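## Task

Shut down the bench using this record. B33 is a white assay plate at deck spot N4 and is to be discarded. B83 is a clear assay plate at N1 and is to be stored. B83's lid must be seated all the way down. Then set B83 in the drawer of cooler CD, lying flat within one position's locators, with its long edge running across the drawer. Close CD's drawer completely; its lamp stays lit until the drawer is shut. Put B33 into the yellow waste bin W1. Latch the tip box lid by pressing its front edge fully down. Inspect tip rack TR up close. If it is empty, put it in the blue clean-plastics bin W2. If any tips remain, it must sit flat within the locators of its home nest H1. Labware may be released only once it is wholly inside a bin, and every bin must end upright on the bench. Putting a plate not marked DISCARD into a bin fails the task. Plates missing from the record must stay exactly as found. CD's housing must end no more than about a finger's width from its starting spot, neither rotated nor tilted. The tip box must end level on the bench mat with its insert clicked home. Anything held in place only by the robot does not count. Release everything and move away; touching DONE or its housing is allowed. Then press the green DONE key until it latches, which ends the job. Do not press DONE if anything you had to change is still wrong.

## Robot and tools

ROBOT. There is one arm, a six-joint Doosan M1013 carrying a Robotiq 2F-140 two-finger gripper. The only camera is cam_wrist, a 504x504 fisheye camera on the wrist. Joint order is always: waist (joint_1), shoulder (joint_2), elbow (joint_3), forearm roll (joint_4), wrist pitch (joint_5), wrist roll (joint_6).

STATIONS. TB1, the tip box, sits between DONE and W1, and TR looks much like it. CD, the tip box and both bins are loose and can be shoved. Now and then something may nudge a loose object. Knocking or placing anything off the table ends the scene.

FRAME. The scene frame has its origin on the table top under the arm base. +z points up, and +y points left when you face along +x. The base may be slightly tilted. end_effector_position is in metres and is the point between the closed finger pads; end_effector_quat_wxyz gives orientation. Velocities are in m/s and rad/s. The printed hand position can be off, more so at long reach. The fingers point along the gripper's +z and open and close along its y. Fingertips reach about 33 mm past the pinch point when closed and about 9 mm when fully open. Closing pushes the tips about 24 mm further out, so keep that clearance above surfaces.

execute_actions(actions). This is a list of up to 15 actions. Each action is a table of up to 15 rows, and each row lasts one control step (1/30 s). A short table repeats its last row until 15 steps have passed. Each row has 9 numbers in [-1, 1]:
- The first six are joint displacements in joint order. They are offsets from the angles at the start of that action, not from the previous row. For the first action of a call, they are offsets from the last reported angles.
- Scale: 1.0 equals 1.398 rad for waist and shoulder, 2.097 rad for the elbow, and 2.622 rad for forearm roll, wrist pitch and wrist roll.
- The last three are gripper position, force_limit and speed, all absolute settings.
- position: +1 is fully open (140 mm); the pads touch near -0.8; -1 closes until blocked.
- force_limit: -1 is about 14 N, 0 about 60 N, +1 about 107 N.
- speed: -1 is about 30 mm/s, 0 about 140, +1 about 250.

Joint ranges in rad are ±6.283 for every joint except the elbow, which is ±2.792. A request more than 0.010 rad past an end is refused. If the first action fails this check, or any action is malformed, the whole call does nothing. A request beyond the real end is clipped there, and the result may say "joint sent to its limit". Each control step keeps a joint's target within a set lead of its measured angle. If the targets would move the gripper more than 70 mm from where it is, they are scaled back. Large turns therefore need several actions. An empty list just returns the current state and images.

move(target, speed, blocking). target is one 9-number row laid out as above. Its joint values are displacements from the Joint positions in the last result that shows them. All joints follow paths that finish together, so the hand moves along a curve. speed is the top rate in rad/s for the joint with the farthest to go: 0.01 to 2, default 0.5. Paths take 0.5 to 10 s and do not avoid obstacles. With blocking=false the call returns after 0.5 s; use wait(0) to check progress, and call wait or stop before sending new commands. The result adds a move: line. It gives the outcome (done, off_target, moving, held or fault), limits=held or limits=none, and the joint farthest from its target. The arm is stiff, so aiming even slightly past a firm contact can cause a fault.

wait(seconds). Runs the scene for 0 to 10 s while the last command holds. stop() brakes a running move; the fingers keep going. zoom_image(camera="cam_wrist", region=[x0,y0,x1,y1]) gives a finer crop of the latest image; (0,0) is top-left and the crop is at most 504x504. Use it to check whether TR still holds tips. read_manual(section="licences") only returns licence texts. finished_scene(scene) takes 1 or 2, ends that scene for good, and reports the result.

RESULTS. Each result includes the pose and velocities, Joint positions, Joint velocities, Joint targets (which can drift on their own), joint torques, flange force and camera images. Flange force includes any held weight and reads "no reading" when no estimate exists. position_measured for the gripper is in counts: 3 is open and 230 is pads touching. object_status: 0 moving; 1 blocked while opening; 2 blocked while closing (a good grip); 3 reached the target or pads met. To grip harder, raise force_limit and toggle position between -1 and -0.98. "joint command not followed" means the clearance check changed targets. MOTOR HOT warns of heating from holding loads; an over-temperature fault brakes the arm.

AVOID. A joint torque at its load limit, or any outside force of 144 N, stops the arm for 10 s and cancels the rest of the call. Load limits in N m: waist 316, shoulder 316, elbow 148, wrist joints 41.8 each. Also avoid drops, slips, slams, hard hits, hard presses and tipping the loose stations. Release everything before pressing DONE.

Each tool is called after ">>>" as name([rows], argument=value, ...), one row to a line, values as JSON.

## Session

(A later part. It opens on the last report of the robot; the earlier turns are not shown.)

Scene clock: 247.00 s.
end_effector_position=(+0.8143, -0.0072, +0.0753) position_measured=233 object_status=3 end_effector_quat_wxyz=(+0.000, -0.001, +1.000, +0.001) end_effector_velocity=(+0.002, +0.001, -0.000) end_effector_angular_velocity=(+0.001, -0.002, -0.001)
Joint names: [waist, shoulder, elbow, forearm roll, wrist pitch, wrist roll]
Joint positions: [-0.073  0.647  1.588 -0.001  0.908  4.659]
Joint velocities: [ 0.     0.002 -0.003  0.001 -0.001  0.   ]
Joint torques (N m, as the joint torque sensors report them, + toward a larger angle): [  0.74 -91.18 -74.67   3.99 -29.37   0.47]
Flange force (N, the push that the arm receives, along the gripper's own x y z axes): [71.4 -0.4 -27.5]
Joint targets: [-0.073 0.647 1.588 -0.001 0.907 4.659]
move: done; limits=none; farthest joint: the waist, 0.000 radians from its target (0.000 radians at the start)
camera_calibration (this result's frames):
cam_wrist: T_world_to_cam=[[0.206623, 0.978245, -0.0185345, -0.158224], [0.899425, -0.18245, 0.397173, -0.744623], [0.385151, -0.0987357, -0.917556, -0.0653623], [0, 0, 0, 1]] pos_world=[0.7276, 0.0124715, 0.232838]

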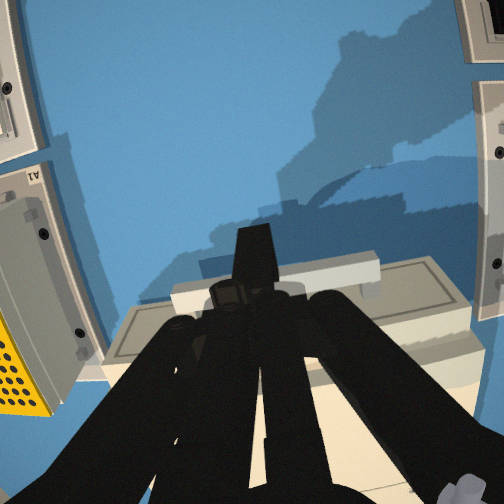

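>>> move(target=[0,-0.0179,0.0219,0,-0.008,0,-1,0,0], speed=0.1)

>>> move(target=[0,-0.1223,0.0086,0,0.0583,0,1,0,0])

>>> move(target=[-0.161,0.0813,-0.088,0,0.0266,-0.0854,1,0,0])

Scene clock: 252.90 s.
end_effector_position=(+0.7946, -0.0062, +0.0753) position_measured=233 object_status=3 end_effector_quat_wxyz=(+0.000, -0.001, +1.000, +0.001) end_effector_velocity=(-0.001, -0.000, +0.001) end_effector_angular_velocity=(+0.001, +0.001, -0.001)
Joint names: [waist, shoulder, elbow, forearm roll, wrist pitch, wrist roll]
Joint positions: [-0.073  0.622  1.634 -0.001  0.887  4.659]
Joint velocities: [-0.    -0.002  0.002  0.001  0.001 -0.   ]
Joint torques (N m, as the joint torque sensors report them, + toward a larger angle): [  3.58 -95.11 -32.02   3.56  -0.31   0.66]
Flange force (N, the push that the arm receives, along the gripper's own x y z axes): [-3.6 -5.3 1.5]
Joint targets: [-0.073 0.622 1.634 -0.001 0.887 4.659]
move: done; limits=none; farthest joint: the waist, 0.000 radians from its target (0.000 radians at the start)
camera_calibration (this result's frames):
cam_wrist: T_world_to_cam=[[0.206614, 0.978247, -0.0185154, -0.15513], [0.899401, -0.182442, 0.397231, -0.726697], [0.385212, -0.0987262, -0.917532, -0.0576758], [0, 0, 0, 1]] pos_world=[0.707862, 0.0134809, 0.232875]

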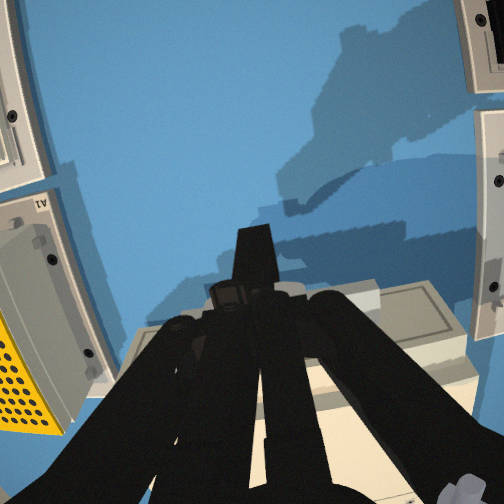

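Scene clock: 254.13 s.
end_effector_position=(+0.7523, -0.0043, +0.1995) position_measured=3 object_status=0 end_effector_quat_wxyz=(+0.000, -0.001, +1.000, +0.001) end_effector_velocity=(+0.000, -0.000, +0.001) end_effector_angular_velocity=(+0.001, -0.001, -0.001)
Joint names: [waist, shoulder, elbow, forearm roll, wrist pitch, wrist roll]
Joint positions: [-0.073  0.451  1.652 -0.001  1.039  4.659]
Joint velocities: [-0.    -0.001 -0.001  0.001  0.001  0.   ]
Joint torques (N m, as the joint torque sensors report them, + toward a larger angle): [  3.54 -84.27 -34.95   3.97  -0.42   0.63]
Flange force (N, the push that the arm receives, along the gripper's own x y z axes): [-6.7 -5.6 0.9]
Joint targets: [-0.073 0.451 1.652 -0.001 1.039 4.659]
move: done; limits=none; farthest joint: the waist, 0.000 radians from its target (0.000 radians at the start)
camera_calibration (this result's frames):
cam_wrist: T_world_to_cam=[[0.2067, 0.978228, -0.018564, -0.146039], [0.89936, -0.182495, 0.397299, -0.737628], [0.385262, -0.0988174, -0.917501, 0.0726453], [0, 0, 0, 1]] pos_world=[0.665592, 0.0154249, 0.357]

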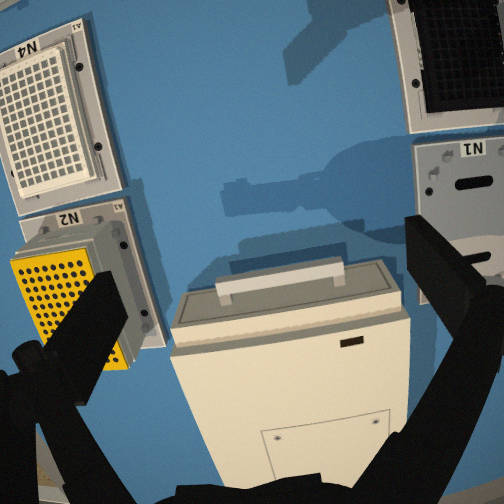

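Scene clock: 255.03 s.
end_effector_position=(+0.8102, -0.1941, +0.1998) position_measured=3 object_status=3 end_effector_quat_wxyz=(+0.001, -0.001, +1.000, +0.000) end_effector_velocity=(+0.001, -0.001, +0.001) end_effector_angular_velocity=(-0.001, -0.001, +0.001)
Joint names: [waist, shoulder, elbow, forearm roll, wrist pitch, wrist roll]
Joint positions: [-0.298  0.565  1.467 -0.001  1.109  4.435]
Joint velocities: [-0.     0.    -0.002 -0.001  0.001 -0.   ]
Joint torques (N m, as the joint torque sensors report them, + toward a larger angle): [  1.83 -96.31 -37.2    4.09  -0.31   0.55]
Flange force (N, the push that the arm receives, along the gripper's own x y z axes): [-4.5 -3.2 1.4]
Joint targets: [-0.298 0.565 1.467 -0.001 1.109 4.435]
move: done; limits=none; farthest joint: the waist, 0.000 radians from its target (0.225 radians at the start)
camera_calibration (this result's frames):
cam_wrist: T_world_to_cam=[[0.207922, 0.977971, -0.0184818, 0.026651], [0.898722, -0.183548, 0.398257, -0.824315], [0.386091, -0.0994165, -0.917088, 0.0310664], [0, 0, 0, 1]] pos_world=[0.723295, -0.174276, 0.357272]

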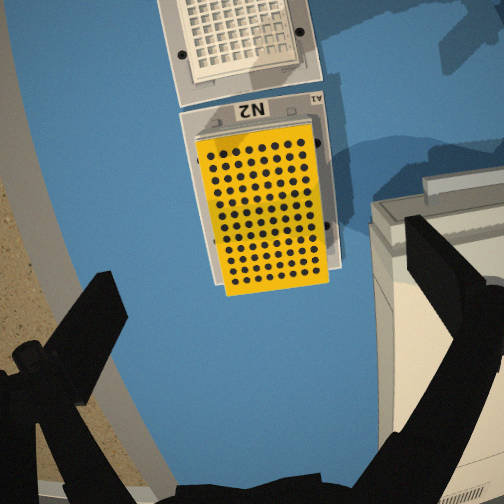

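>>> zoom_image(camera="cam_wrist", region=[170,110,360,300])

Region (170, 110, 360, 300) of cam_wrist's 504x504 image, scaled by 2.653, with more detail than that image has.

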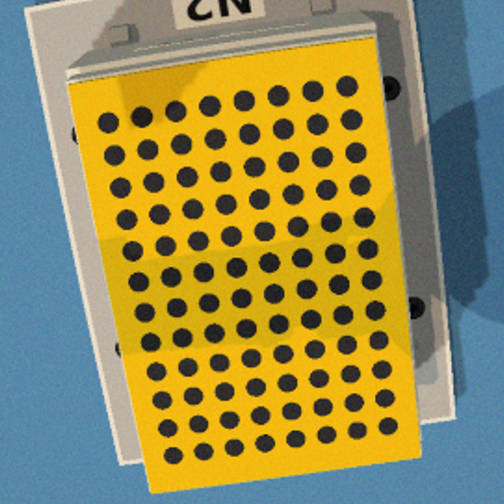

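>>> move(target=[0.0043,0.0689,0.0346,0,-0.0642,0.021,0.5,-0.5,0.5], speed=0.15)

>>> zoom_image(camera="cam_wrist", region=[110,90,410,400])

Scene clock: 264.87 s.
end_effector_position=(+0.8112, -0.1889, +0.0850) position_measured=66 object_status=3 end_effector_quat_wxyz=(+0.000, +0.024, +1.000, +0.001) end_effector_velocity=(+0.001, +0.000, +0.001) end_effector_angular_velocity=(+0.001, -0.002, -0.001)
Joint names: [waist, shoulder, elbow, forearm roll, wrist pitch, wrist roll]
Joint positions: [-0.292  0.661  1.54  -0.001  0.941  4.49 ]
Joint velocities: [ 0.    -0.    -0.     0.001 -0.     0.   ]
Joint torques (N m, as the joint torque sensors report them, + toward a larger angle): [   2.21 -100.14  -33.28    3.69   -0.7     0.59]
Flange force (N, the push that the arm receives, along the gripper's own x y z axes): [-4.6 -4.0 1.1]
Joint targets: [-0.292 0.661 1.540 -0.001 0.941 4.490]
move: done; limits=none; farthest joint: the waist, 0.000 radians from its target (0.006 radians at the start)
camera_calibration (this result's frames):
cam_wrist: T_world_to_cam=[[0.255498, 0.966635, -0.018355, -0.0214794], [0.888892, -0.227397, 0.397696, -0.778791], [0.380253, -0.117926, -0.917334, -0.0729147], [0, 0, 0, 1]] pos_world=[0.725475, -0.164931, 0.242441]

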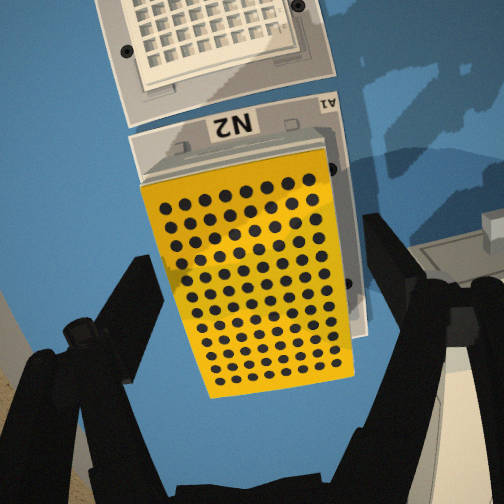

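Region (110, 90, 410, 400) of cam_wrist's 504x504 image, scaled by 1.626, with more detail than that image has; it fills the left 488 columns of this view, and the rest is white.

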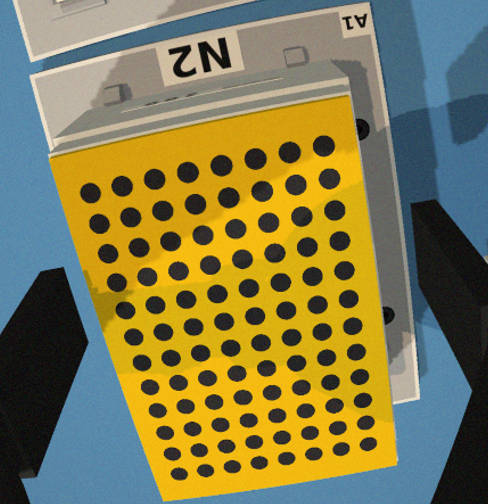

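>>> move(target=[-0.0035,0.0055,0.0017,0,-0.0043,0,0.5,-0.5,0.5], speed=0.03)

>>> move(target=[0,0,0,0,0,0,-1,-0.5,-0.5])

>>> move(target=[0,-0.0744,-0.0363,0,0.0685,0,-1,-0.5,-0.5], speed=0.25)

>>> move(target=[0.597,-0.2807,0.223,0,-0.0285,0.313,-1,-0.5,-0.5], speed=0.5)

Scene clock: 275.83 s.
end_effector_position=(+0.8103, -0.1929, +0.0770) position_measured=66 object_status=3 end_effector_quat_wxyz=(+0.000, +0.026, +1.000, +0.001) end_effector_velocity=(-0.000, -0.001, -0.000) end_effector_angular_velocity=(-0.000, +0.001, -0.000)
Joint names: [waist, shoulder, elbow, forearm roll, wrist pitch, wrist roll]
Joint positions: [-0.297  0.669  1.543 -0.001  0.93   4.49 ]
Joint velocities: [-0.001  0.001 -0.    -0.001  0.001 -0.   ]
Joint torques (N m, as the joint torque sensors report them, + toward a larger angle): [   3.22 -100.85  -33.08    3.66   -0.32    0.53]
Flange force (N, the push that the arm receives, along the gripper's own x y z axes): [-4.4 -5.4 2.5]
Joint targets: [-0.297 0.669 1.544 -0.001 0.930 4.490]
move: done; limits=none; farthest joint: the waist, 0.000 radians from its target (0.005 radians at the start)
camera_calibration (this result's frames):
cam_wrist: T_world_to_cam=[[0.260212, 0.965377, -0.0183467, -0.0216461], [0.887764, -0.231733, 0.397713, -0.775642], [0.379691, -0.119777, -0.917327, -0.0802644], [0, 0, 0, 1]] pos_world=[0.724695, -0.168459, 0.234457]

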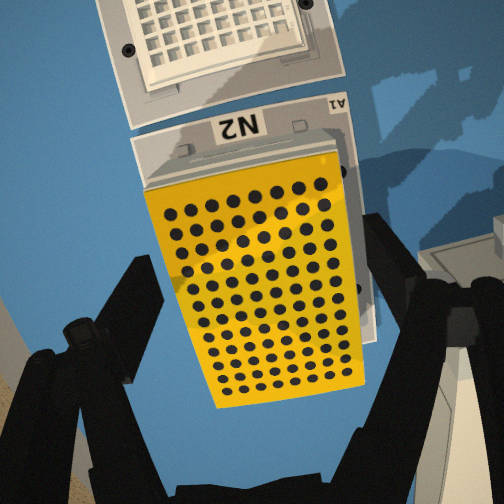

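Scene clock: 276.33 s.
end_effector_position=(+0.8104, -0.1927, +0.0770) position_measured=102 object_status=2 end_effector_quat_wxyz=(+0.001, +0.026, +1.000, +0.001) end_effector_velocity=(-0.001, -0.001, +0.001) end_effector_angular_velocity=(-0.000, +0.001, -0.001)
Joint names: [waist, shoulder, elbow, forearm roll, wrist pitch, wrist roll]
Joint positions: [-0.297  0.669  1.543 -0.     0.93   4.49 ]
Joint velocities: [-0.002 -0.001  0.001 -0.001  0.001  0.   ]
Joint torques (N m, as the joint torque sensors report them, + toward a larger angle): [-33.79 -64.09 -24.99  -9.32  -7.7    1.13]
Flange force (N, the push that the arm receives, along the gripper's own x y z axes): [5.7 40.6 -47.3]
Joint targets: [-0.297 0.669 1.543 -0.001 0.930 4.490]
move: done; limits=none; farthest joint: the forearm roll, 0.001 radians from its target (0.000 radians at the start)
camera_calibration (this result's frames):
cam_wrist: T_world_to_cam=[[0.260294, 0.96536, -0.0180907, -0.0219101], [0.887715, -0.231906, 0.39772, -0.775635], [0.379748, -0.119584, -0.917328, -0.0802735], [0, 0, 0, 1]] pos_world=[0.72473, -0.168322, 0.234452]

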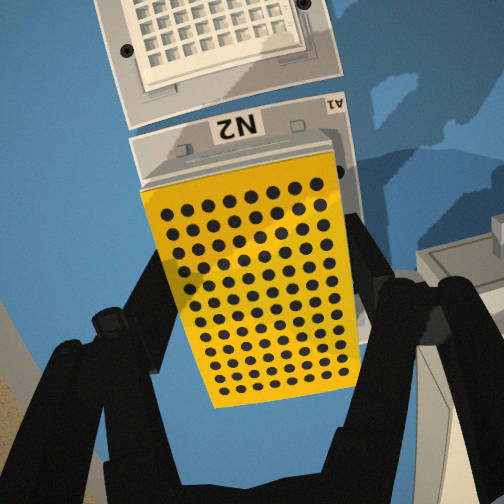

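Scene clock: 277.43 s.
end_effector_position=(+0.8105, -0.1930, +0.1998) position_measured=103 object_status=2 end_effector_quat_wxyz=(+0.001, +0.026, +1.000, +0.001) end_effector_velocity=(-0.000, -0.000, -0.001) end_effector_angular_velocity=(+0.001, +0.001, -0.001)
Joint names: [waist, shoulder, elbow, forearm roll, wrist pitch, wrist roll]
Joint positions: [-0.297  0.565  1.467 -0.     1.109  4.49 ]
Joint velocities: [-0.     0.     0.     0.     0.001  0.   ]
Joint torques (N m, as the joint torque sensors report them, + toward a larger angle): [  2.55 -97.54 -37.36   4.12  -0.37   0.65]
Flange force (N, the push that the arm receives, along the gripper's own x y z axes): [-6.5 -5.1 3.4]
Joint targets: [-0.297 0.565 1.467 -0.000 1.109 4.490]
move: done; limits=none; farthest joint: the elbow, 0.001 radians from its target (0.077 radians at the start)
camera_calibration (this result's frames):
cam_wrist: T_world_to_cam=[[0.260376, 0.965338, -0.0180707, -0.0195393], [0.887499, -0.231927, 0.39819, -0.824579], [0.380197, -0.119717, -0.917125, 0.0319411], [0, 0, 0, 1]] pos_world=[0.724757, -0.168556, 0.35728]

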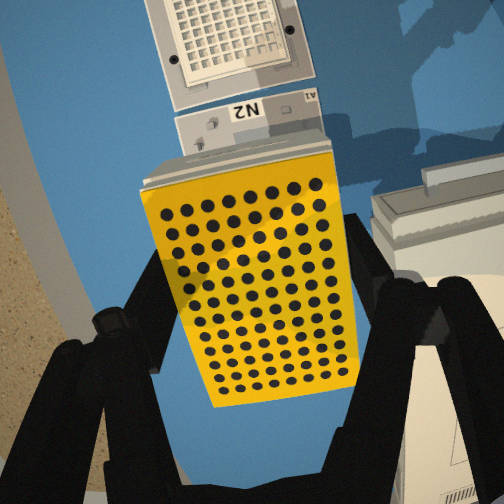

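Scene clock: 279.57 s.
end_effector_position=(+0.4787, +0.3405, +0.2504) position_measured=103 object_status=2 end_effector_quat_wxyz=(+0.001, +0.019, +1.000, +0.001) end_effector_velocity=(-0.001, +0.000, -0.000) end_effector_angular_velocity=(-0.000, -0.001, +0.001)
Joint names: [waist, shoulder, elbow, forearm roll, wrist pitch, wrist roll]
Joint positions: [ 0.538  0.172  1.935 -0.     1.034  5.311]
Joint velocities: [ 0.001 -0.001  0.001 -0.001 -0.001  0.   ]
Joint torques (N m, as the joint torque sensors report them, + toward a larger angle): [  2.78 -57.74 -35.34   3.83  -0.37   0.58]
Flange force (N, the push that the arm receives, along the gripper's own x y z axes): [-9.7 -0.2 3.0]
Joint targets: [0.538 0.172 1.935 -0.000 1.034 5.311]
move: done; limits=none; farthest joint: the waist, 0.000 radians from its target (0.834 radians at the start)
camera_calibration (this result's frames):
cam_wrist: T_world_to_cam=[[0.246682, 0.968927, -0.0181427, -0.441823], [0.8908, -0.21934, 0.397951, -0.432364], [0.381606, -0.114329, -0.917227, 0.265869], [0, 0, 0, 1]] pos_world=[0.392682, 0.363656, 0.407906]

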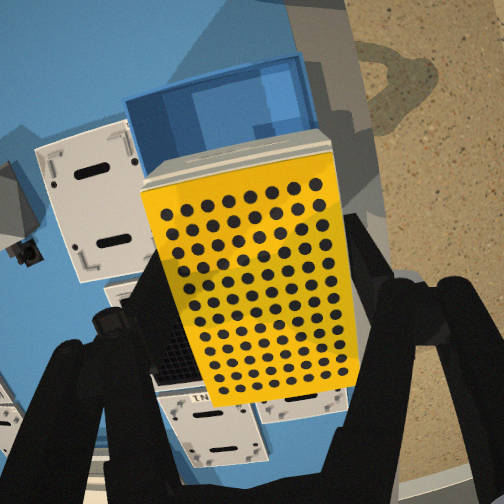

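>>> move(target=[-0.001,0.06,0.045,0,-0.068,-0.016,-1,-0.5,-0.5], speed=0.15)

Scene clock: 288.33 s.
end_effector_position=(+0.4729, +0.3360, +0.1587) position_measured=103 object_status=2 end_effector_quat_wxyz=(+0.001, -0.001, +1.000, +0.001) end_effector_velocity=(+0.000, +0.000, -0.001) end_effector_angular_velocity=(-0.001, +0.001, +0.001)
Joint names: [waist, shoulder, elbow, forearm roll, wrist pitch, wrist roll]
Joint positions: [ 0.537  0.256  2.029 -0.     0.856  5.269]
Joint velocities: [ 0.     0.002 -0.001 -0.     0.001 -0.   ]
Joint torques (N m, as the joint torque sensors report them, + toward a larger angle): [  2.04 -61.08 -31.51   3.56  -0.38   0.57]
Flange force (N, the push that the arm receives, along the gripper's own x y z axes): [-6.8 -0.8 3.4]
Joint targets: [0.537 0.256 2.029 -0.000 0.856 5.269]
move: done; limits=none; farthest joint: the waist, 0.000 radians from its target (0.001 radians at the start)
camera_calibration (this result's frames):
cam_wrist: T_world_to_cam=[[0.207168, 0.978137, -0.018139, -0.422151], [0.898942, -0.183014, 0.398007, -0.407795], [0.385986, -0.0987603, -0.917203, 0.176129], [0, 0, 0, 1]] pos_world=[0.386056, 0.355684, 0.316194]

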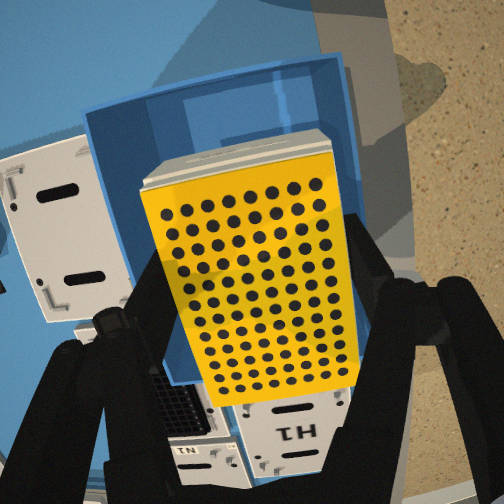

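>>> move(target=[-0.0055,-0.0097,0.0089,0,-0.002,-0.003,-1,-0.5,-0.5], speed=0.05)

>>> move(target=[0,0.0497,0.0168,0,-0.0397,0,-1,-0.5,-0.5], speed=0.08)

Scene clock: 295.20 s.
end_effector_position=(+0.4670, +0.3271, +0.1586) position_measured=103 object_status=2 end_effector_quat_wxyz=(+0.001, -0.001, +1.000, +0.001) end_effector_velocity=(-0.002, -0.000, -0.001) end_effector_angular_velocity=(-0.000, +0.003, -0.001)
Joint names: [waist, shoulder, elbow, forearm roll, wrist pitch, wrist roll]
Joint positions: [ 0.529  0.243  2.048 -0.     0.851  5.261]
Joint velocities: [ 0.     0.     0.002  0.001  0.    -0.   ]
Joint torques (N m, as the joint torque sensors report them, + toward a larger angle): [  2.61 -60.21 -31.49   3.45  -0.41   0.52]
Flange force (N, the push that the arm receives, along the gripper's own x y z axes): [-7.2 -1.4 4.2]
Joint targets: [0.529 0.243 2.048 -0.000 0.851 5.261]
move: done; limits=none; farthest joint: the waist, 0.000 radians from its target (0.007 radians at the start)
camera_calibration (this result's frames):
cam_wrist: T_world_to_cam=[[0.206998, 0.978175, -0.0180452, -0.412214], [0.898929, -0.182884, 0.398095, -0.404103], [0.386107, -0.0986263, -0.917166, 0.177343], [0, 0, 0, 1]] pos_world=[0.380114, 0.346804, 0.316086]

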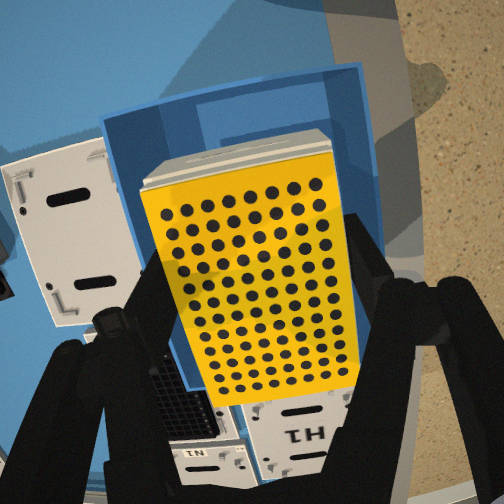

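Scene clock: 296.80 s.
end_effector_position=(+0.4674, +0.3274, +0.1050) position_measured=103 object_status=2 end_effector_quat_wxyz=(+0.000, -0.001, +1.000, +0.001) end_effector_velocity=(-0.001, +0.000, -0.001) end_effector_angular_velocity=(+0.000, +0.002, -0.001)
Joint names: [waist, shoulder, elbow, forearm roll, wrist pitch, wrist roll]
Joint positions: [ 0.529  0.312  2.083 -0.     0.747  5.261]
Joint velocities: [0.    0.001 0.001 0.002 0.    0.   ]
Joint torques (N m, as the joint torque sensors report them, + toward a larger angle): [  2.89 -64.29 -28.44   3.05  -0.48   0.63]
Flange force (N, the push that the arm receives, along the gripper's own x y z axes): [-8.1 -2.0 5.4]
Joint targets: [0.529 0.312 2.083 -0.000 0.747 5.261]
move: done; limits=none; farthest joint: the waist, 0.000 radians from its target (0.000 radians at the start)
camera_calibration (this result's frames):
cam_wrist: T_world_to_cam=[[0.206966, 0.978174, -0.0184611, -0.413498], [0.89915, -0.182741, 0.397661, -0.383142], [0.385608, -0.0989015, -0.917347, 0.128322], [0, 0, 0, 1]] pos_world=[0.3806, 0.347149, 0.262443]

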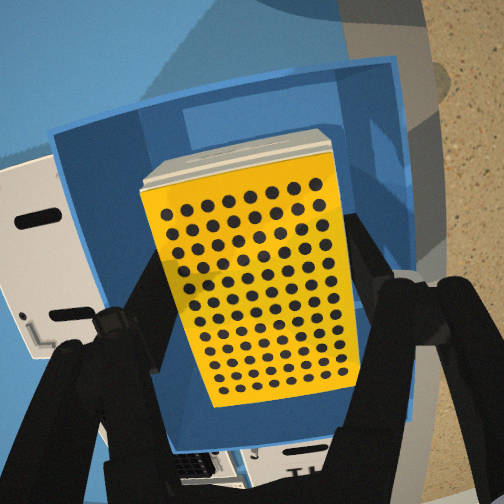

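>>> move(target=[0,0,0,0,0,0,0.3,-0.5,-0.5])

>>> move(target=[0,-0.1,-0.06,0,0.1015,0,0.3,-0.5,-0.5], speed=0.4)

>>> move(target=[-0.6405,0.0408,-0.0446,0,0.0137,-0.341,1,-0.5,0], speed=0.8)

Scene clock: 304.10 s.
end_effector_position=(+0.4674, +0.3274, +0.1049) position_measured=91 object_status=3 end_effector_quat_wxyz=(+0.000, -0.001, +1.000, +0.001) end_effector_velocity=(-0.000, -0.001, -0.001) end_effector_angular_velocity=(-0.001, +0.001, -0.000)
Joint names: [waist, shoulder, elbow, forearm roll, wrist pitch, wrist roll]
Joint positions: [ 0.529  0.312  2.083 -0.     0.747  5.261]
Joint velocities: [-0.     0.001  0.001 -0.    -0.001 -0.   ]
Joint torques (N m, as the joint torque sensors report them, + toward a larger angle): [  2.65 -63.19 -27.69   3.15  -0.44   0.51]
Flange force (N, the push that the arm receives, along the gripper's own x y z axes): [-7.5 -1.5 3.4]
Joint targets: [0.529 0.312 2.083 -0.000 0.747 5.261]
move: done; limits=none; farthest joint: the waist, 0.000 radians from its target (0.000 radians at the start)
camera_calibration (this result's frames):
cam_wrist: T_world_to_cam=[[0.206965, 0.978174, -0.0184759, -0.413492], [0.899158, -0.182736, 0.397647, -0.38313], [0.385592, -0.0989117, -0.917352, 0.128311], [0, 0, 0, 1]] pos_world=[0.380597, 0.347147, 0.262417]

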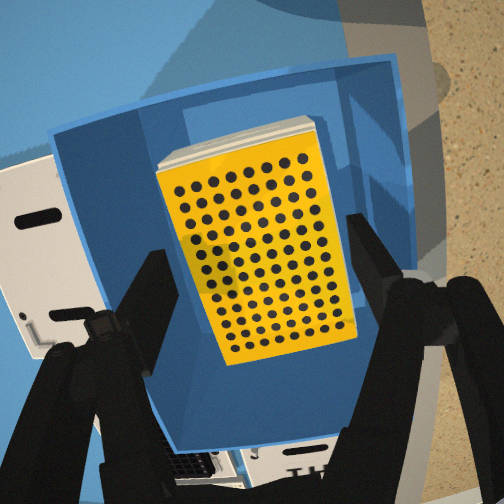

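Scene clock: 305.20 s.
end_effector_position=(+0.4759, +0.3325, +0.2397) position_measured=91 object_status=3 end_effector_quat_wxyz=(+0.000, -0.001, +1.000, +0.000) end_effector_velocity=(+0.000, -0.000, +0.000) end_effector_angular_velocity=(-0.000, -0.001, -0.000)
Joint names: [waist, shoulder, elbow, forearm roll, wrist pitch, wrist roll]
Joint positions: [ 0.529  0.172  1.957 -0.     1.013  5.261]
Joint velocities: [-0.001 -0.     0.    -0.001 -0.     0.   ]
Joint torques (N m, as the joint torque sensors report them, + toward a larger angle): [  3.23 -57.22 -34.37   3.95  -0.51   0.47]
Flange force (N, the push that the arm receives, along the gripper's own x y z axes): [-10.2 -0.8 2.3]
Joint targets: [0.529 0.172 1.957 -0.000 1.013 5.261]
move: done; limits=none; farthest joint: the waist, 0.000 radians from its target (0.000 radians at the start)
camera_calibration (this result's frames):
cam_wrist: T_world_to_cam=[[0.207018, 0.978155, -0.0188491, -0.417694], [0.899301, -0.182673, 0.397351, -0.443485], [0.385228, -0.09921, -0.917473, 0.24946], [0, 0, 0, 1]] pos_world=[0.389198, 0.352306, 0.397219]

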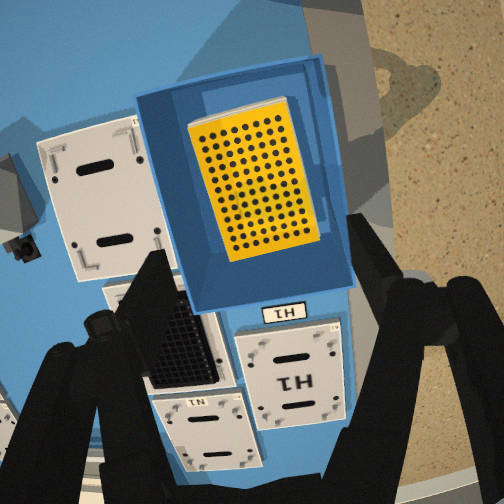

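Scene clock: 306.87 s.
end_effector_position=(+0.5999, -0.1791, +0.2495) position_measured=3 object_status=3 end_effector_quat_wxyz=(+0.000, -0.000, +1.000, +0.001) end_effector_velocity=(-0.001, -0.001, -0.001) end_effector_angular_velocity=(+0.001, +0.002, -0.002)
Joint names: [waist, shoulder, elbow, forearm roll, wrist pitch, wrist roll]
Joint positions: [-0.367  0.229  1.864 -0.     1.049  4.367]
Joint velocities: [-0.001  0.     0.001  0.     0.001  0.   ]
Joint torques (N m, as the joint torque sensors report them, + toward a larger angle): [  2.31 -62.79 -35.26   4.11  -0.28   0.63]
Flange force (N, the push that the arm receives, along the gripper's own x y z axes): [-4.6 -6.0 1.7]
Joint targets: [-0.367 0.229 1.864 -0.000 1.049 4.367]
move: done; limits=none; farthest joint: the waist, 0.000 radians from its target (0.895 radians at the start)
camera_calibration (this result's frames):
cam_wrist: T_world_to_cam=[[0.208546, 0.977846, -0.0180238, 0.0561564], [0.898921, -0.184388, 0.397419, -0.652358], [0.385292, -0.0990821, -0.91746, 0.1599], [0, 0, 0, 1]] pos_world=[0.513099, -0.159356, 0.406974]

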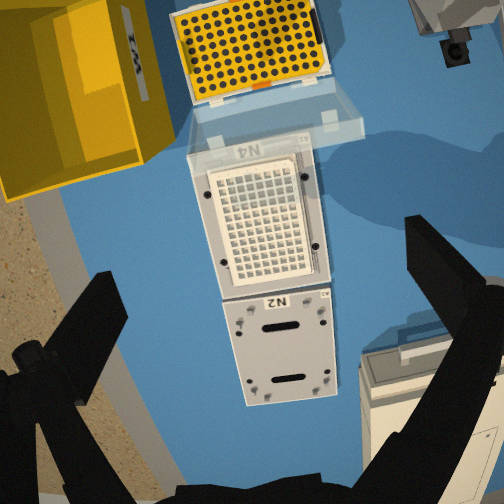

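>>> move(target=[0.0086,0.188,0.0204,0,-0.1167,0.0195,0.5,-0.5,0], speed=0.3)

Scene clock: 314.30 s.
end_effector_position=(+0.6455, -0.1865, +0.0594) position_measured=66 object_status=3 end_effector_quat_wxyz=(+0.000, +0.019, +1.000, +0.001) end_effector_velocity=(+0.001, +0.000, +0.001) end_effector_angular_velocity=(-0.000, -0.001, -0.000)
Joint names: [waist, shoulder, elbow, forearm roll, wrist pitch, wrist roll]
Joint positions: [-0.355  0.492  1.907 -0.     0.743  4.418]
Joint velocities: [ 0.    -0.001 -0.     0.    -0.     0.   ]
Joint torques (N m, as the joint torque sensors report them, + toward a larger angle): [  3.53 -80.69 -27.66   3.11  -0.4    0.58]
Flange force (N, the push that the arm receives, along the gripper's own x y z axes): [-3.6 -7.0 3.0]
Joint targets: [-0.355 0.492 1.907 -0.000 0.743 4.418]
move: done; limits=none; farthest joint: the waist, 0.000 radians from its target (0.012 radians at the start)
camera_calibration (this result's frames):
cam_wrist: T_world_to_cam=[[0.246538, 0.968966, -0.0179932, 0.0242584], [0.890927, -0.219297, 0.397691, -0.620534], [0.381403, -0.114077, -0.917343, -0.0331021], [0, 0, 0, 1]] pos_world=[0.559495, -0.163363, 0.216851]

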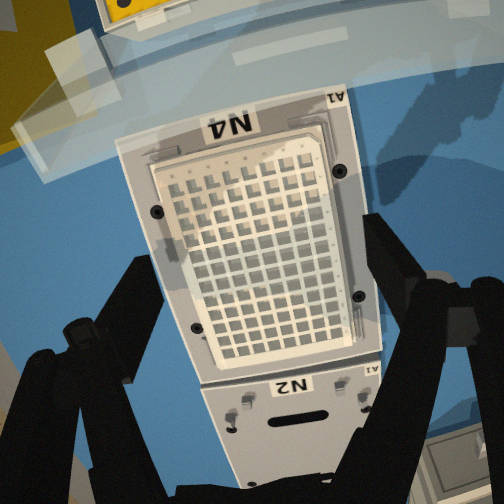

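>>> move(target=[0.0015,0.0112,0.0024,0,-0.0079,-0.011,0.5,-0.5,0], speed=0.03)

>>> move(target=[0,0,0,0,0,0,-1,-0.5,-1])

>>> move(target=[0,-0.143,-0.0734,0,0.1348,0,-1,-0.5,-1], speed=0.25)

>>> move(target=[-0.2364,-0.106,0.1035,0,-0.026,-0.129,-1,-0.5,-1], speed=0.4)

>>> move(target=[0,0.058,0.036,0,-0.06,0,-1,-0.5,-1], speed=0.2)

Scene clock: 325.50 s.
end_effector_position=(+0.6458, -0.1851, +0.0470) position_measured=66 object_status=3 end_effector_quat_wxyz=(+0.001, +0.004, +1.000, +0.001) end_effector_velocity=(-0.000, -0.000, +0.001) end_effector_angular_velocity=(-0.001, -0.001, +0.001)
Joint names: [waist, shoulder, elbow, forearm roll, wrist pitch, wrist roll]
Joint positions: [-0.352  0.508  1.912 -0.     0.722  4.39 ]
Joint velocities: [-0.    -0.002  0.001 -0.001 -0.    -0.   ]
Joint torques (N m, as the joint torque sensors report them, + toward a larger angle): [  2.83 -81.61 -27.13   3.11  -0.42   0.6 ]
Flange force (N, the push that the arm receives, along the gripper's own x y z axes): [-3.6 -6.0 3.9]
Joint targets: [-0.352 0.508 1.912 -0.000 0.722 4.389]
move: done; limits=none; farthest joint: the waist, 0.000 radians from its target (0.002 radians at the start)
camera_calibration (this result's frames):
cam_wrist: T_world_to_cam=[[0.21649, 0.976119, -0.0180111, 0.0433285], [0.897247, -0.191657, 0.397763, -0.614579], [0.384812, -0.102272, -0.917311, -0.044432], [0, 0, 0, 1]] pos_world=[0.559147, -0.164627, 0.204479]

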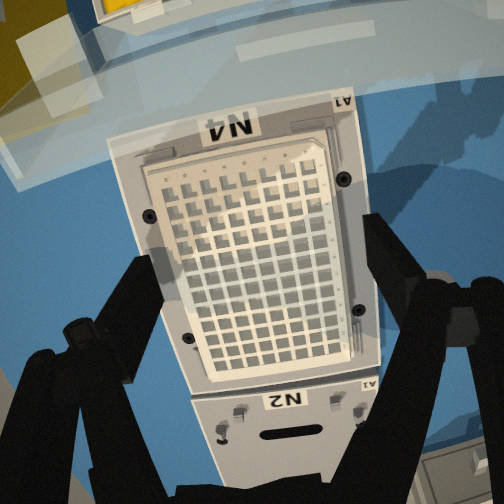

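Scene clock: 326.50 s.
end_effector_position=(+0.6458, -0.1852, +0.0470) position_measured=104 object_status=2 end_effector_quat_wxyz=(+0.001, +0.004, +1.000, +0.001) end_effector_velocity=(-0.000, +0.001, +0.000) end_effector_angular_velocity=(+0.000, +0.000, +0.001)
Joint names: [waist, shoulder, elbow, forearm roll, wrist pitch, wrist roll]
Joint positions: [-0.352  0.508  1.912 -0.001  0.722  4.389]
Joint velocities: [ 0.001 -0.     0.     0.     0.001 -0.   ]
Joint torques (N m, as the joint torque sensors report them, + toward a larger angle): [ 17.6  -61.56 -15.17   8.55   0.41   0.52]
Flange force (N, the push that the arm receives, along the gripper's own x y z axes): [2.1 -27.2 -24.6]
Joint targets: [-0.352 0.508 1.912 -0.000 0.722 4.390]
move: done; limits=none; farthest joint: the forearm roll, 0.001 radians from its target (0.000 radians at the start)
camera_calibration (this result's frames):
cam_wrist: T_world_to_cam=[[0.216321, 0.976153, -0.0181623, 0.0435006], [0.897261, -0.191436, 0.397838, -0.614573], [0.384874, -0.102357, -0.917276, -0.0445056], [0, 0, 0, 1]] pos_world=[0.559152, -0.16467, 0.204467]

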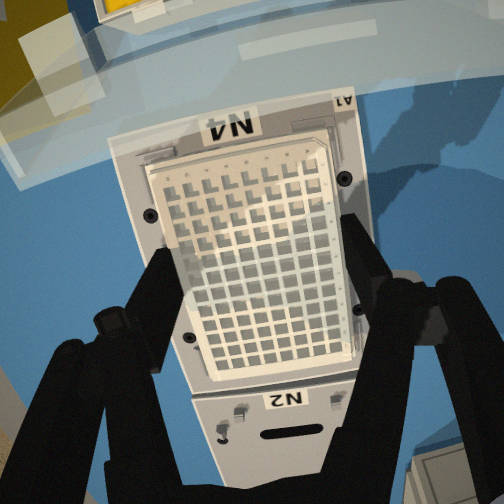

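Scene clock: 328.27 s.
end_effector_position=(+0.6541, -0.1885, +0.2500) position_measured=105 object_status=2 end_effector_quat_wxyz=(+0.001, +0.004, +1.000, +0.001) end_effector_velocity=(+0.000, +0.001, +0.001) end_effector_angular_velocity=(+0.001, -0.001, +0.000)
Joint names: [waist, shoulder, elbow, forearm roll, wrist pitch, wrist roll]
Joint positions: [-0.352  0.308  1.758 -0.001  1.075  4.389]
Joint velocities: [ 0.001 -0.001 -0.001  0.001  0.     0.   ]
Joint torques (N m, as the joint torque sensors report them, + toward a larger angle): [  2.63 -71.08 -36.46   3.98  -0.11   0.58]
Flange force (N, the push that the arm receives, along the gripper's own x y z axes): [-3.2 -5.4 1.9]
Joint targets: [-0.352 0.308 1.758 -0.001 1.076 4.389]
move: done; limits=none; farthest joint: the waist, 0.000 radians from its target (0.000 radians at the start)
camera_calibration (this result's frames):
cam_wrist: T_world_to_cam=[[0.216459, 0.97612, -0.018323, 0.0485634], [0.897086, -0.191458, 0.398221, -0.703393], [0.385203, -0.102636, -0.917107, 0.137918], [0, 0, 0, 1]] pos_world=[0.567366, -0.167918, 0.407481]

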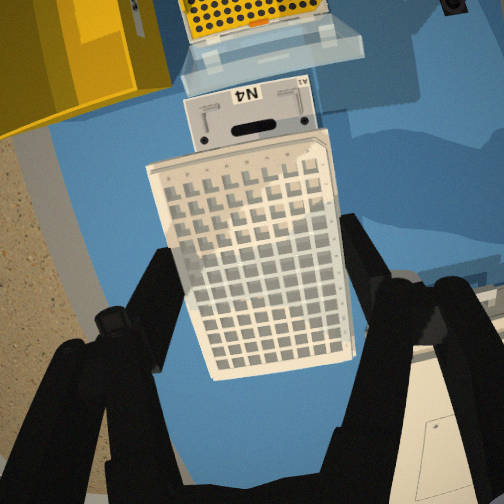

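Scene clock: 329.53 s.
end_effector_position=(+0.4716, -0.3237, +0.2376) position_measured=105 object_status=2 end_effector_quat_wxyz=(+0.000, -0.000, +1.000, +0.001) end_effector_velocity=(-0.000, +0.000, -0.000) end_effector_angular_velocity=(+0.002, -0.001, -0.002)
Joint names: [waist, shoulder, elbow, forearm roll, wrist pitch, wrist roll]
Joint positions: [-0.683  0.16   1.975 -0.001  1.007  4.051]
Joint velocities: [-0.001 -0.     0.001  0.002  0.    -0.   ]
Joint torques (N m, as the joint torque sensors report them, + toward a larger angle): [  2.44 -55.66 -35.43   3.88  -0.46   0.4 ]
Flange force (N, the push that the arm receives, along the gripper's own x y z axes): [-1.8 -7.1 3.3]
Joint targets: [-0.683 0.160 1.975 -0.001 1.007 4.051]
move: done; limits=none; farthest joint: the wrist pitch, 0.001 radians from its target (0.069 radians at the start)
camera_calibration (this result's frames):
cam_wrist: T_world_to_cam=[[0.208898, 0.97777, -0.0181093, 0.223864], [0.898836, -0.184672, 0.39748, -0.559093], [0.385299, -0.0993099, -0.917432, 0.184059], [0, 0, 0, 1]] pos_world=[0.384851, -0.303857, 0.395144]

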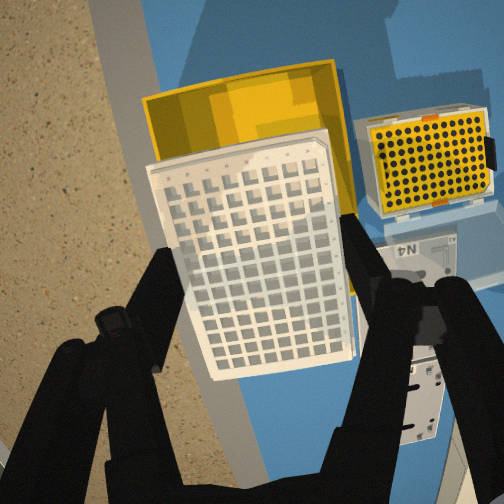

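Scene clock: 330.67 s.
end_effector_position=(+0.4694, -0.3218, +0.1576) position_measured=105 object_status=2 end_effector_quat_wxyz=(+0.001, -0.000, +1.000, +0.001) end_effector_velocity=(-0.001, +0.001, -0.002) end_effector_angular_velocity=(+0.002, +0.002, +0.000)
Joint names: [waist, shoulder, elbow, forearm roll, wrist pitch, wrist roll]
Joint positions: [-0.683  0.241  2.05  -0.001  0.85   4.051]
Joint velocities: [ 0.     0.001  0.002  0.    -0.001  0.   ]
Joint torques (N m, as the joint torque sensors report them, + toward a larger angle): [  2.92 -59.08 -31.26   3.36  -0.42   0.64]
Flange force (N, the push that the arm receives, along the gripper's own x y z axes): [-0.3 -7.7 3.6]
Joint targets: [-0.683 0.241 2.050 -0.001 0.850 4.051]
move: done; limits=none; farthest joint: the waist, 0.000 radians from its target (0.000 radians at the start)
camera_calibration (this result's frames):
cam_wrist: T_world_to_cam=[[0.208845, 0.977776, -0.0183813, 0.221075], [0.898605, -0.18445, 0.398105, -0.524928], [0.385867, -0.0996598, -0.917156, 0.111267], [0, 0, 0, 1]] pos_world=[0.382598, -0.301896, 0.315089]

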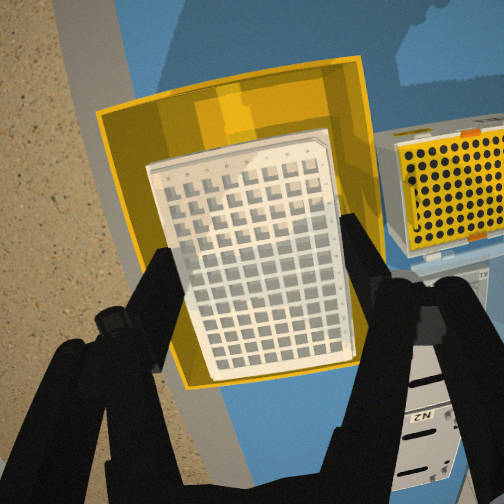

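>>> move(target=[-0.004,0.0497,0.0168,0,-0.0397,0,-1,-0.5,-0.5], speed=0.1)

>>> move(target=[0,0,0,0,0,0,0.3,-0.5,-0.5])

>>> move(target=[0,-0.1077,-0.0528,0,0.0997,0,0.3,-0.5,-0.5], speed=0.4)

>>> move(target=[0.2035,-0.043,0.0734,0,-0.0359,0.106,1,-0.5,0])

>>> zoom_image(camera="cam_wrist", region=[110,90,410,390])

Scene clock: 340.30 s.
end_effector_position=(+0.4680, -0.3245, +0.1040) position_measured=105 object_status=2 end_effector_quat_wxyz=(+0.000, +0.003, +1.000, +0.001) end_effector_velocity=(-0.000, -0.000, -0.000) end_effector_angular_velocity=(+0.000, -0.000, -0.001)
Joint names: [waist, shoulder, elbow, forearm roll, wrist pitch, wrist roll]
Joint positions: [-0.689  0.31   2.086 -0.001  0.746  4.051]
Joint velocities: [-0.     0.     0.     0.    -0.001  0.   ]
Joint torques (N m, as the joint torque sensors report them, + toward a larger angle): [  3.72 -63.46 -27.84   3.07  -0.4    0.62]
Flange force (N, the push that the arm receives, along the gripper's own x y z axes): [-0.2 -9.3 4.2]
Joint targets: [-0.689 0.310 2.086 -0.001 0.746 4.051]
move: done; limits=none; farthest joint: the waist, 0.000 radians from its target (0.006 radians at the start)
camera_calibration (this result's frames):
cam_wrist: T_world_to_cam=[[0.214255, 0.976611, -0.0180681, 0.220145], [0.897756, -0.1896, 0.397601, -0.504052], [0.384875, -0.101409, -0.917381, 0.0623068], [0, 0, 0, 1]] pos_world=[0.381368, -0.304246, 0.261548]

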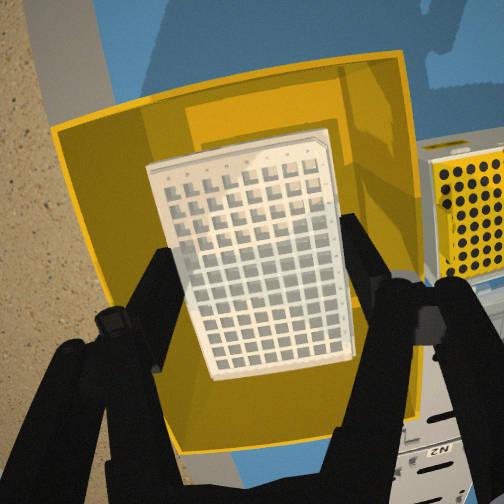

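Scene clock: 340.80 s.
end_effector_position=(+0.4680, -0.3245, +0.1040) position_measured=91 object_status=3 end_effector_quat_wxyz=(+0.000, +0.003, +1.000, +0.001) end_effector_velocity=(-0.000, +0.001, +0.001) end_effector_angular_velocity=(+0.001, -0.001, -0.001)
Joint names: [waist, shoulder, elbow, forearm roll, wrist pitch, wrist roll]
Joint positions: [-0.689  0.31   2.086 -0.001  0.746  4.051]
Joint velocities: [-0.    -0.002  0.     0.002  0.001 -0.   ]
Joint torques (N m, as the joint torque sensors report them, + toward a larger angle): [  2.59 -63.57 -27.52   2.99  -0.36   0.57]
Flange force (N, the push that the arm receives, along the gripper's own x y z axes): [-1.7 -7.5 3.5]
Joint targets: [-0.689 0.310 2.086 -0.001 0.746 4.051]
move: done; limits=none; farthest joint: the waist, 0.000 radians from its target (0.000 radians at the start)
camera_calibration (this result's frames):
cam_wrist: T_world_to_cam=[[0.214256, 0.97661, -0.0180658, 0.220143], [0.897757, -0.189602, 0.397596, -0.504045], [0.384871, -0.101406, -0.917383, 0.0623035], [0, 0, 0, 1]] pos_world=[0.381365, -0.304244, 0.26154]

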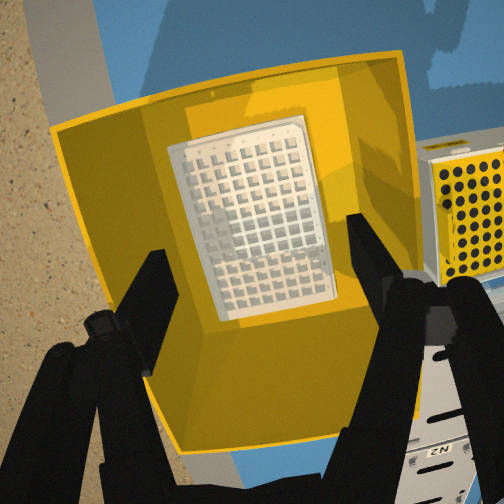

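Scene clock: 341.90 s.
end_effector_position=(+0.4698, -0.3263, +0.2376) position_measured=91 object_status=3 end_effector_quat_wxyz=(+0.000, +0.003, +1.000, +0.001) end_effector_velocity=(+0.000, -0.000, -0.000) end_effector_angular_velocity=(-0.000, +0.001, +0.000)
Joint names: [waist, shoulder, elbow, forearm roll, wrist pitch, wrist roll]
Joint positions: [-0.689  0.16   1.975 -0.001  1.007  4.051]
Joint velocities: [-0.     0.001 -0.001 -0.001  0.001  0.   ]
Joint torques (N m, as the joint torque sensors report them, + toward a larger angle): [  2.66 -54.96 -34.67   3.88  -0.32   0.6 ]
Flange force (N, the push that the arm receives, along the gripper's own x y z axes): [-1.9 -8.1 2.3]
Joint targets: [-0.689 0.160 1.975 -0.001 1.007 4.051]
move: done; limits=none; farthest joint: the waist, 0.000 radians from its target (0.000 radians at the start)
camera_calibration (this result's frames):
cam_wrist: T_world_to_cam=[[0.214375, 0.976584, -0.0181049, 0.223868], [0.89779, -0.189709, 0.397471, -0.559096], [0.384729, -0.101462, -0.917436, 0.184075], [0, 0, 0, 1]] pos_world=[0.38314, -0.306015, 0.395155]

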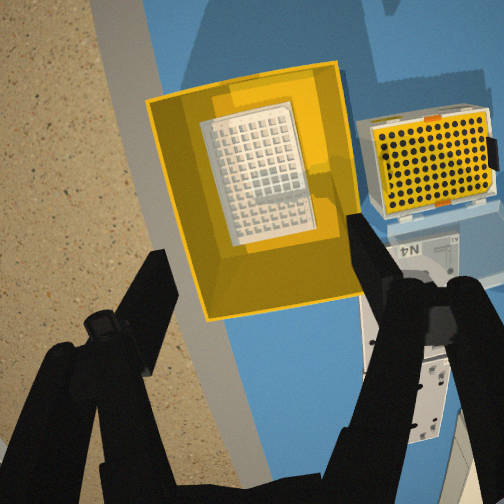

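Scene clock: 342.93 s.
end_effector_position=(+0.4804, -0.1563, +0.1998) position_measured=3 object_status=3 end_effector_quat_wxyz=(+0.001, -0.001, +1.000, +0.001) end_effector_velocity=(-0.000, +0.001, -0.001) end_effector_angular_velocity=(+0.001, +0.001, -0.000)
Joint names: [waist, shoulder, elbow, forearm roll, wrist pitch, wrist roll]
Joint positions: [-0.404  0.1    2.129 -0.001  0.913  4.329]
Joint velocities: [ 0.001 -0.     0.001  0.    -0.     0.001]
Joint torques (N m, as the joint torque sensors report them, + toward a larger angle): [  3.96 -46.44 -32.94   3.68  -0.4    0.64]
Flange force (N, the push that the arm receives, along the gripper's own x y z axes): [-1.8 -10.2 3.1]
Joint targets: [-0.404 0.100 2.129 -0.001 0.913 4.329]
move: done; limits=none; farthest joint: the waist, 0.000 radians from its target (0.284 radians at the start)
camera_calibration (this result's frames):
cam_wrist: T_world_to_cam=[[0.207864, 0.977987, -0.0182704, 0.0582445], [0.898895, -0.183622, 0.397833, -0.520981], [0.385721, -0.0991184, -0.917276, 0.162391], [0, 0, 0, 1]] pos_world=[0.393563, -0.13653, 0.357285]

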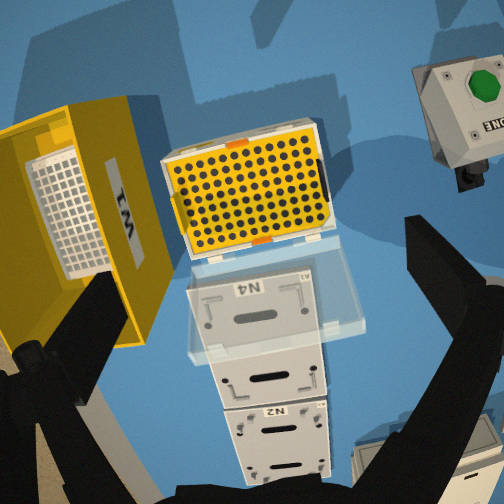

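Region (110, 90, 410, 390) of cam_wrist's 504x504 image, scaled by 1.680, with more detail than that image has.

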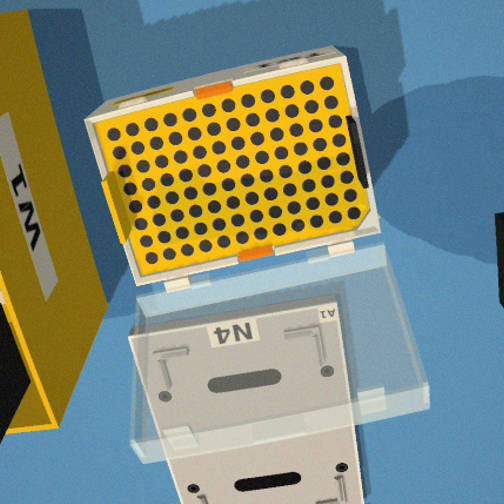

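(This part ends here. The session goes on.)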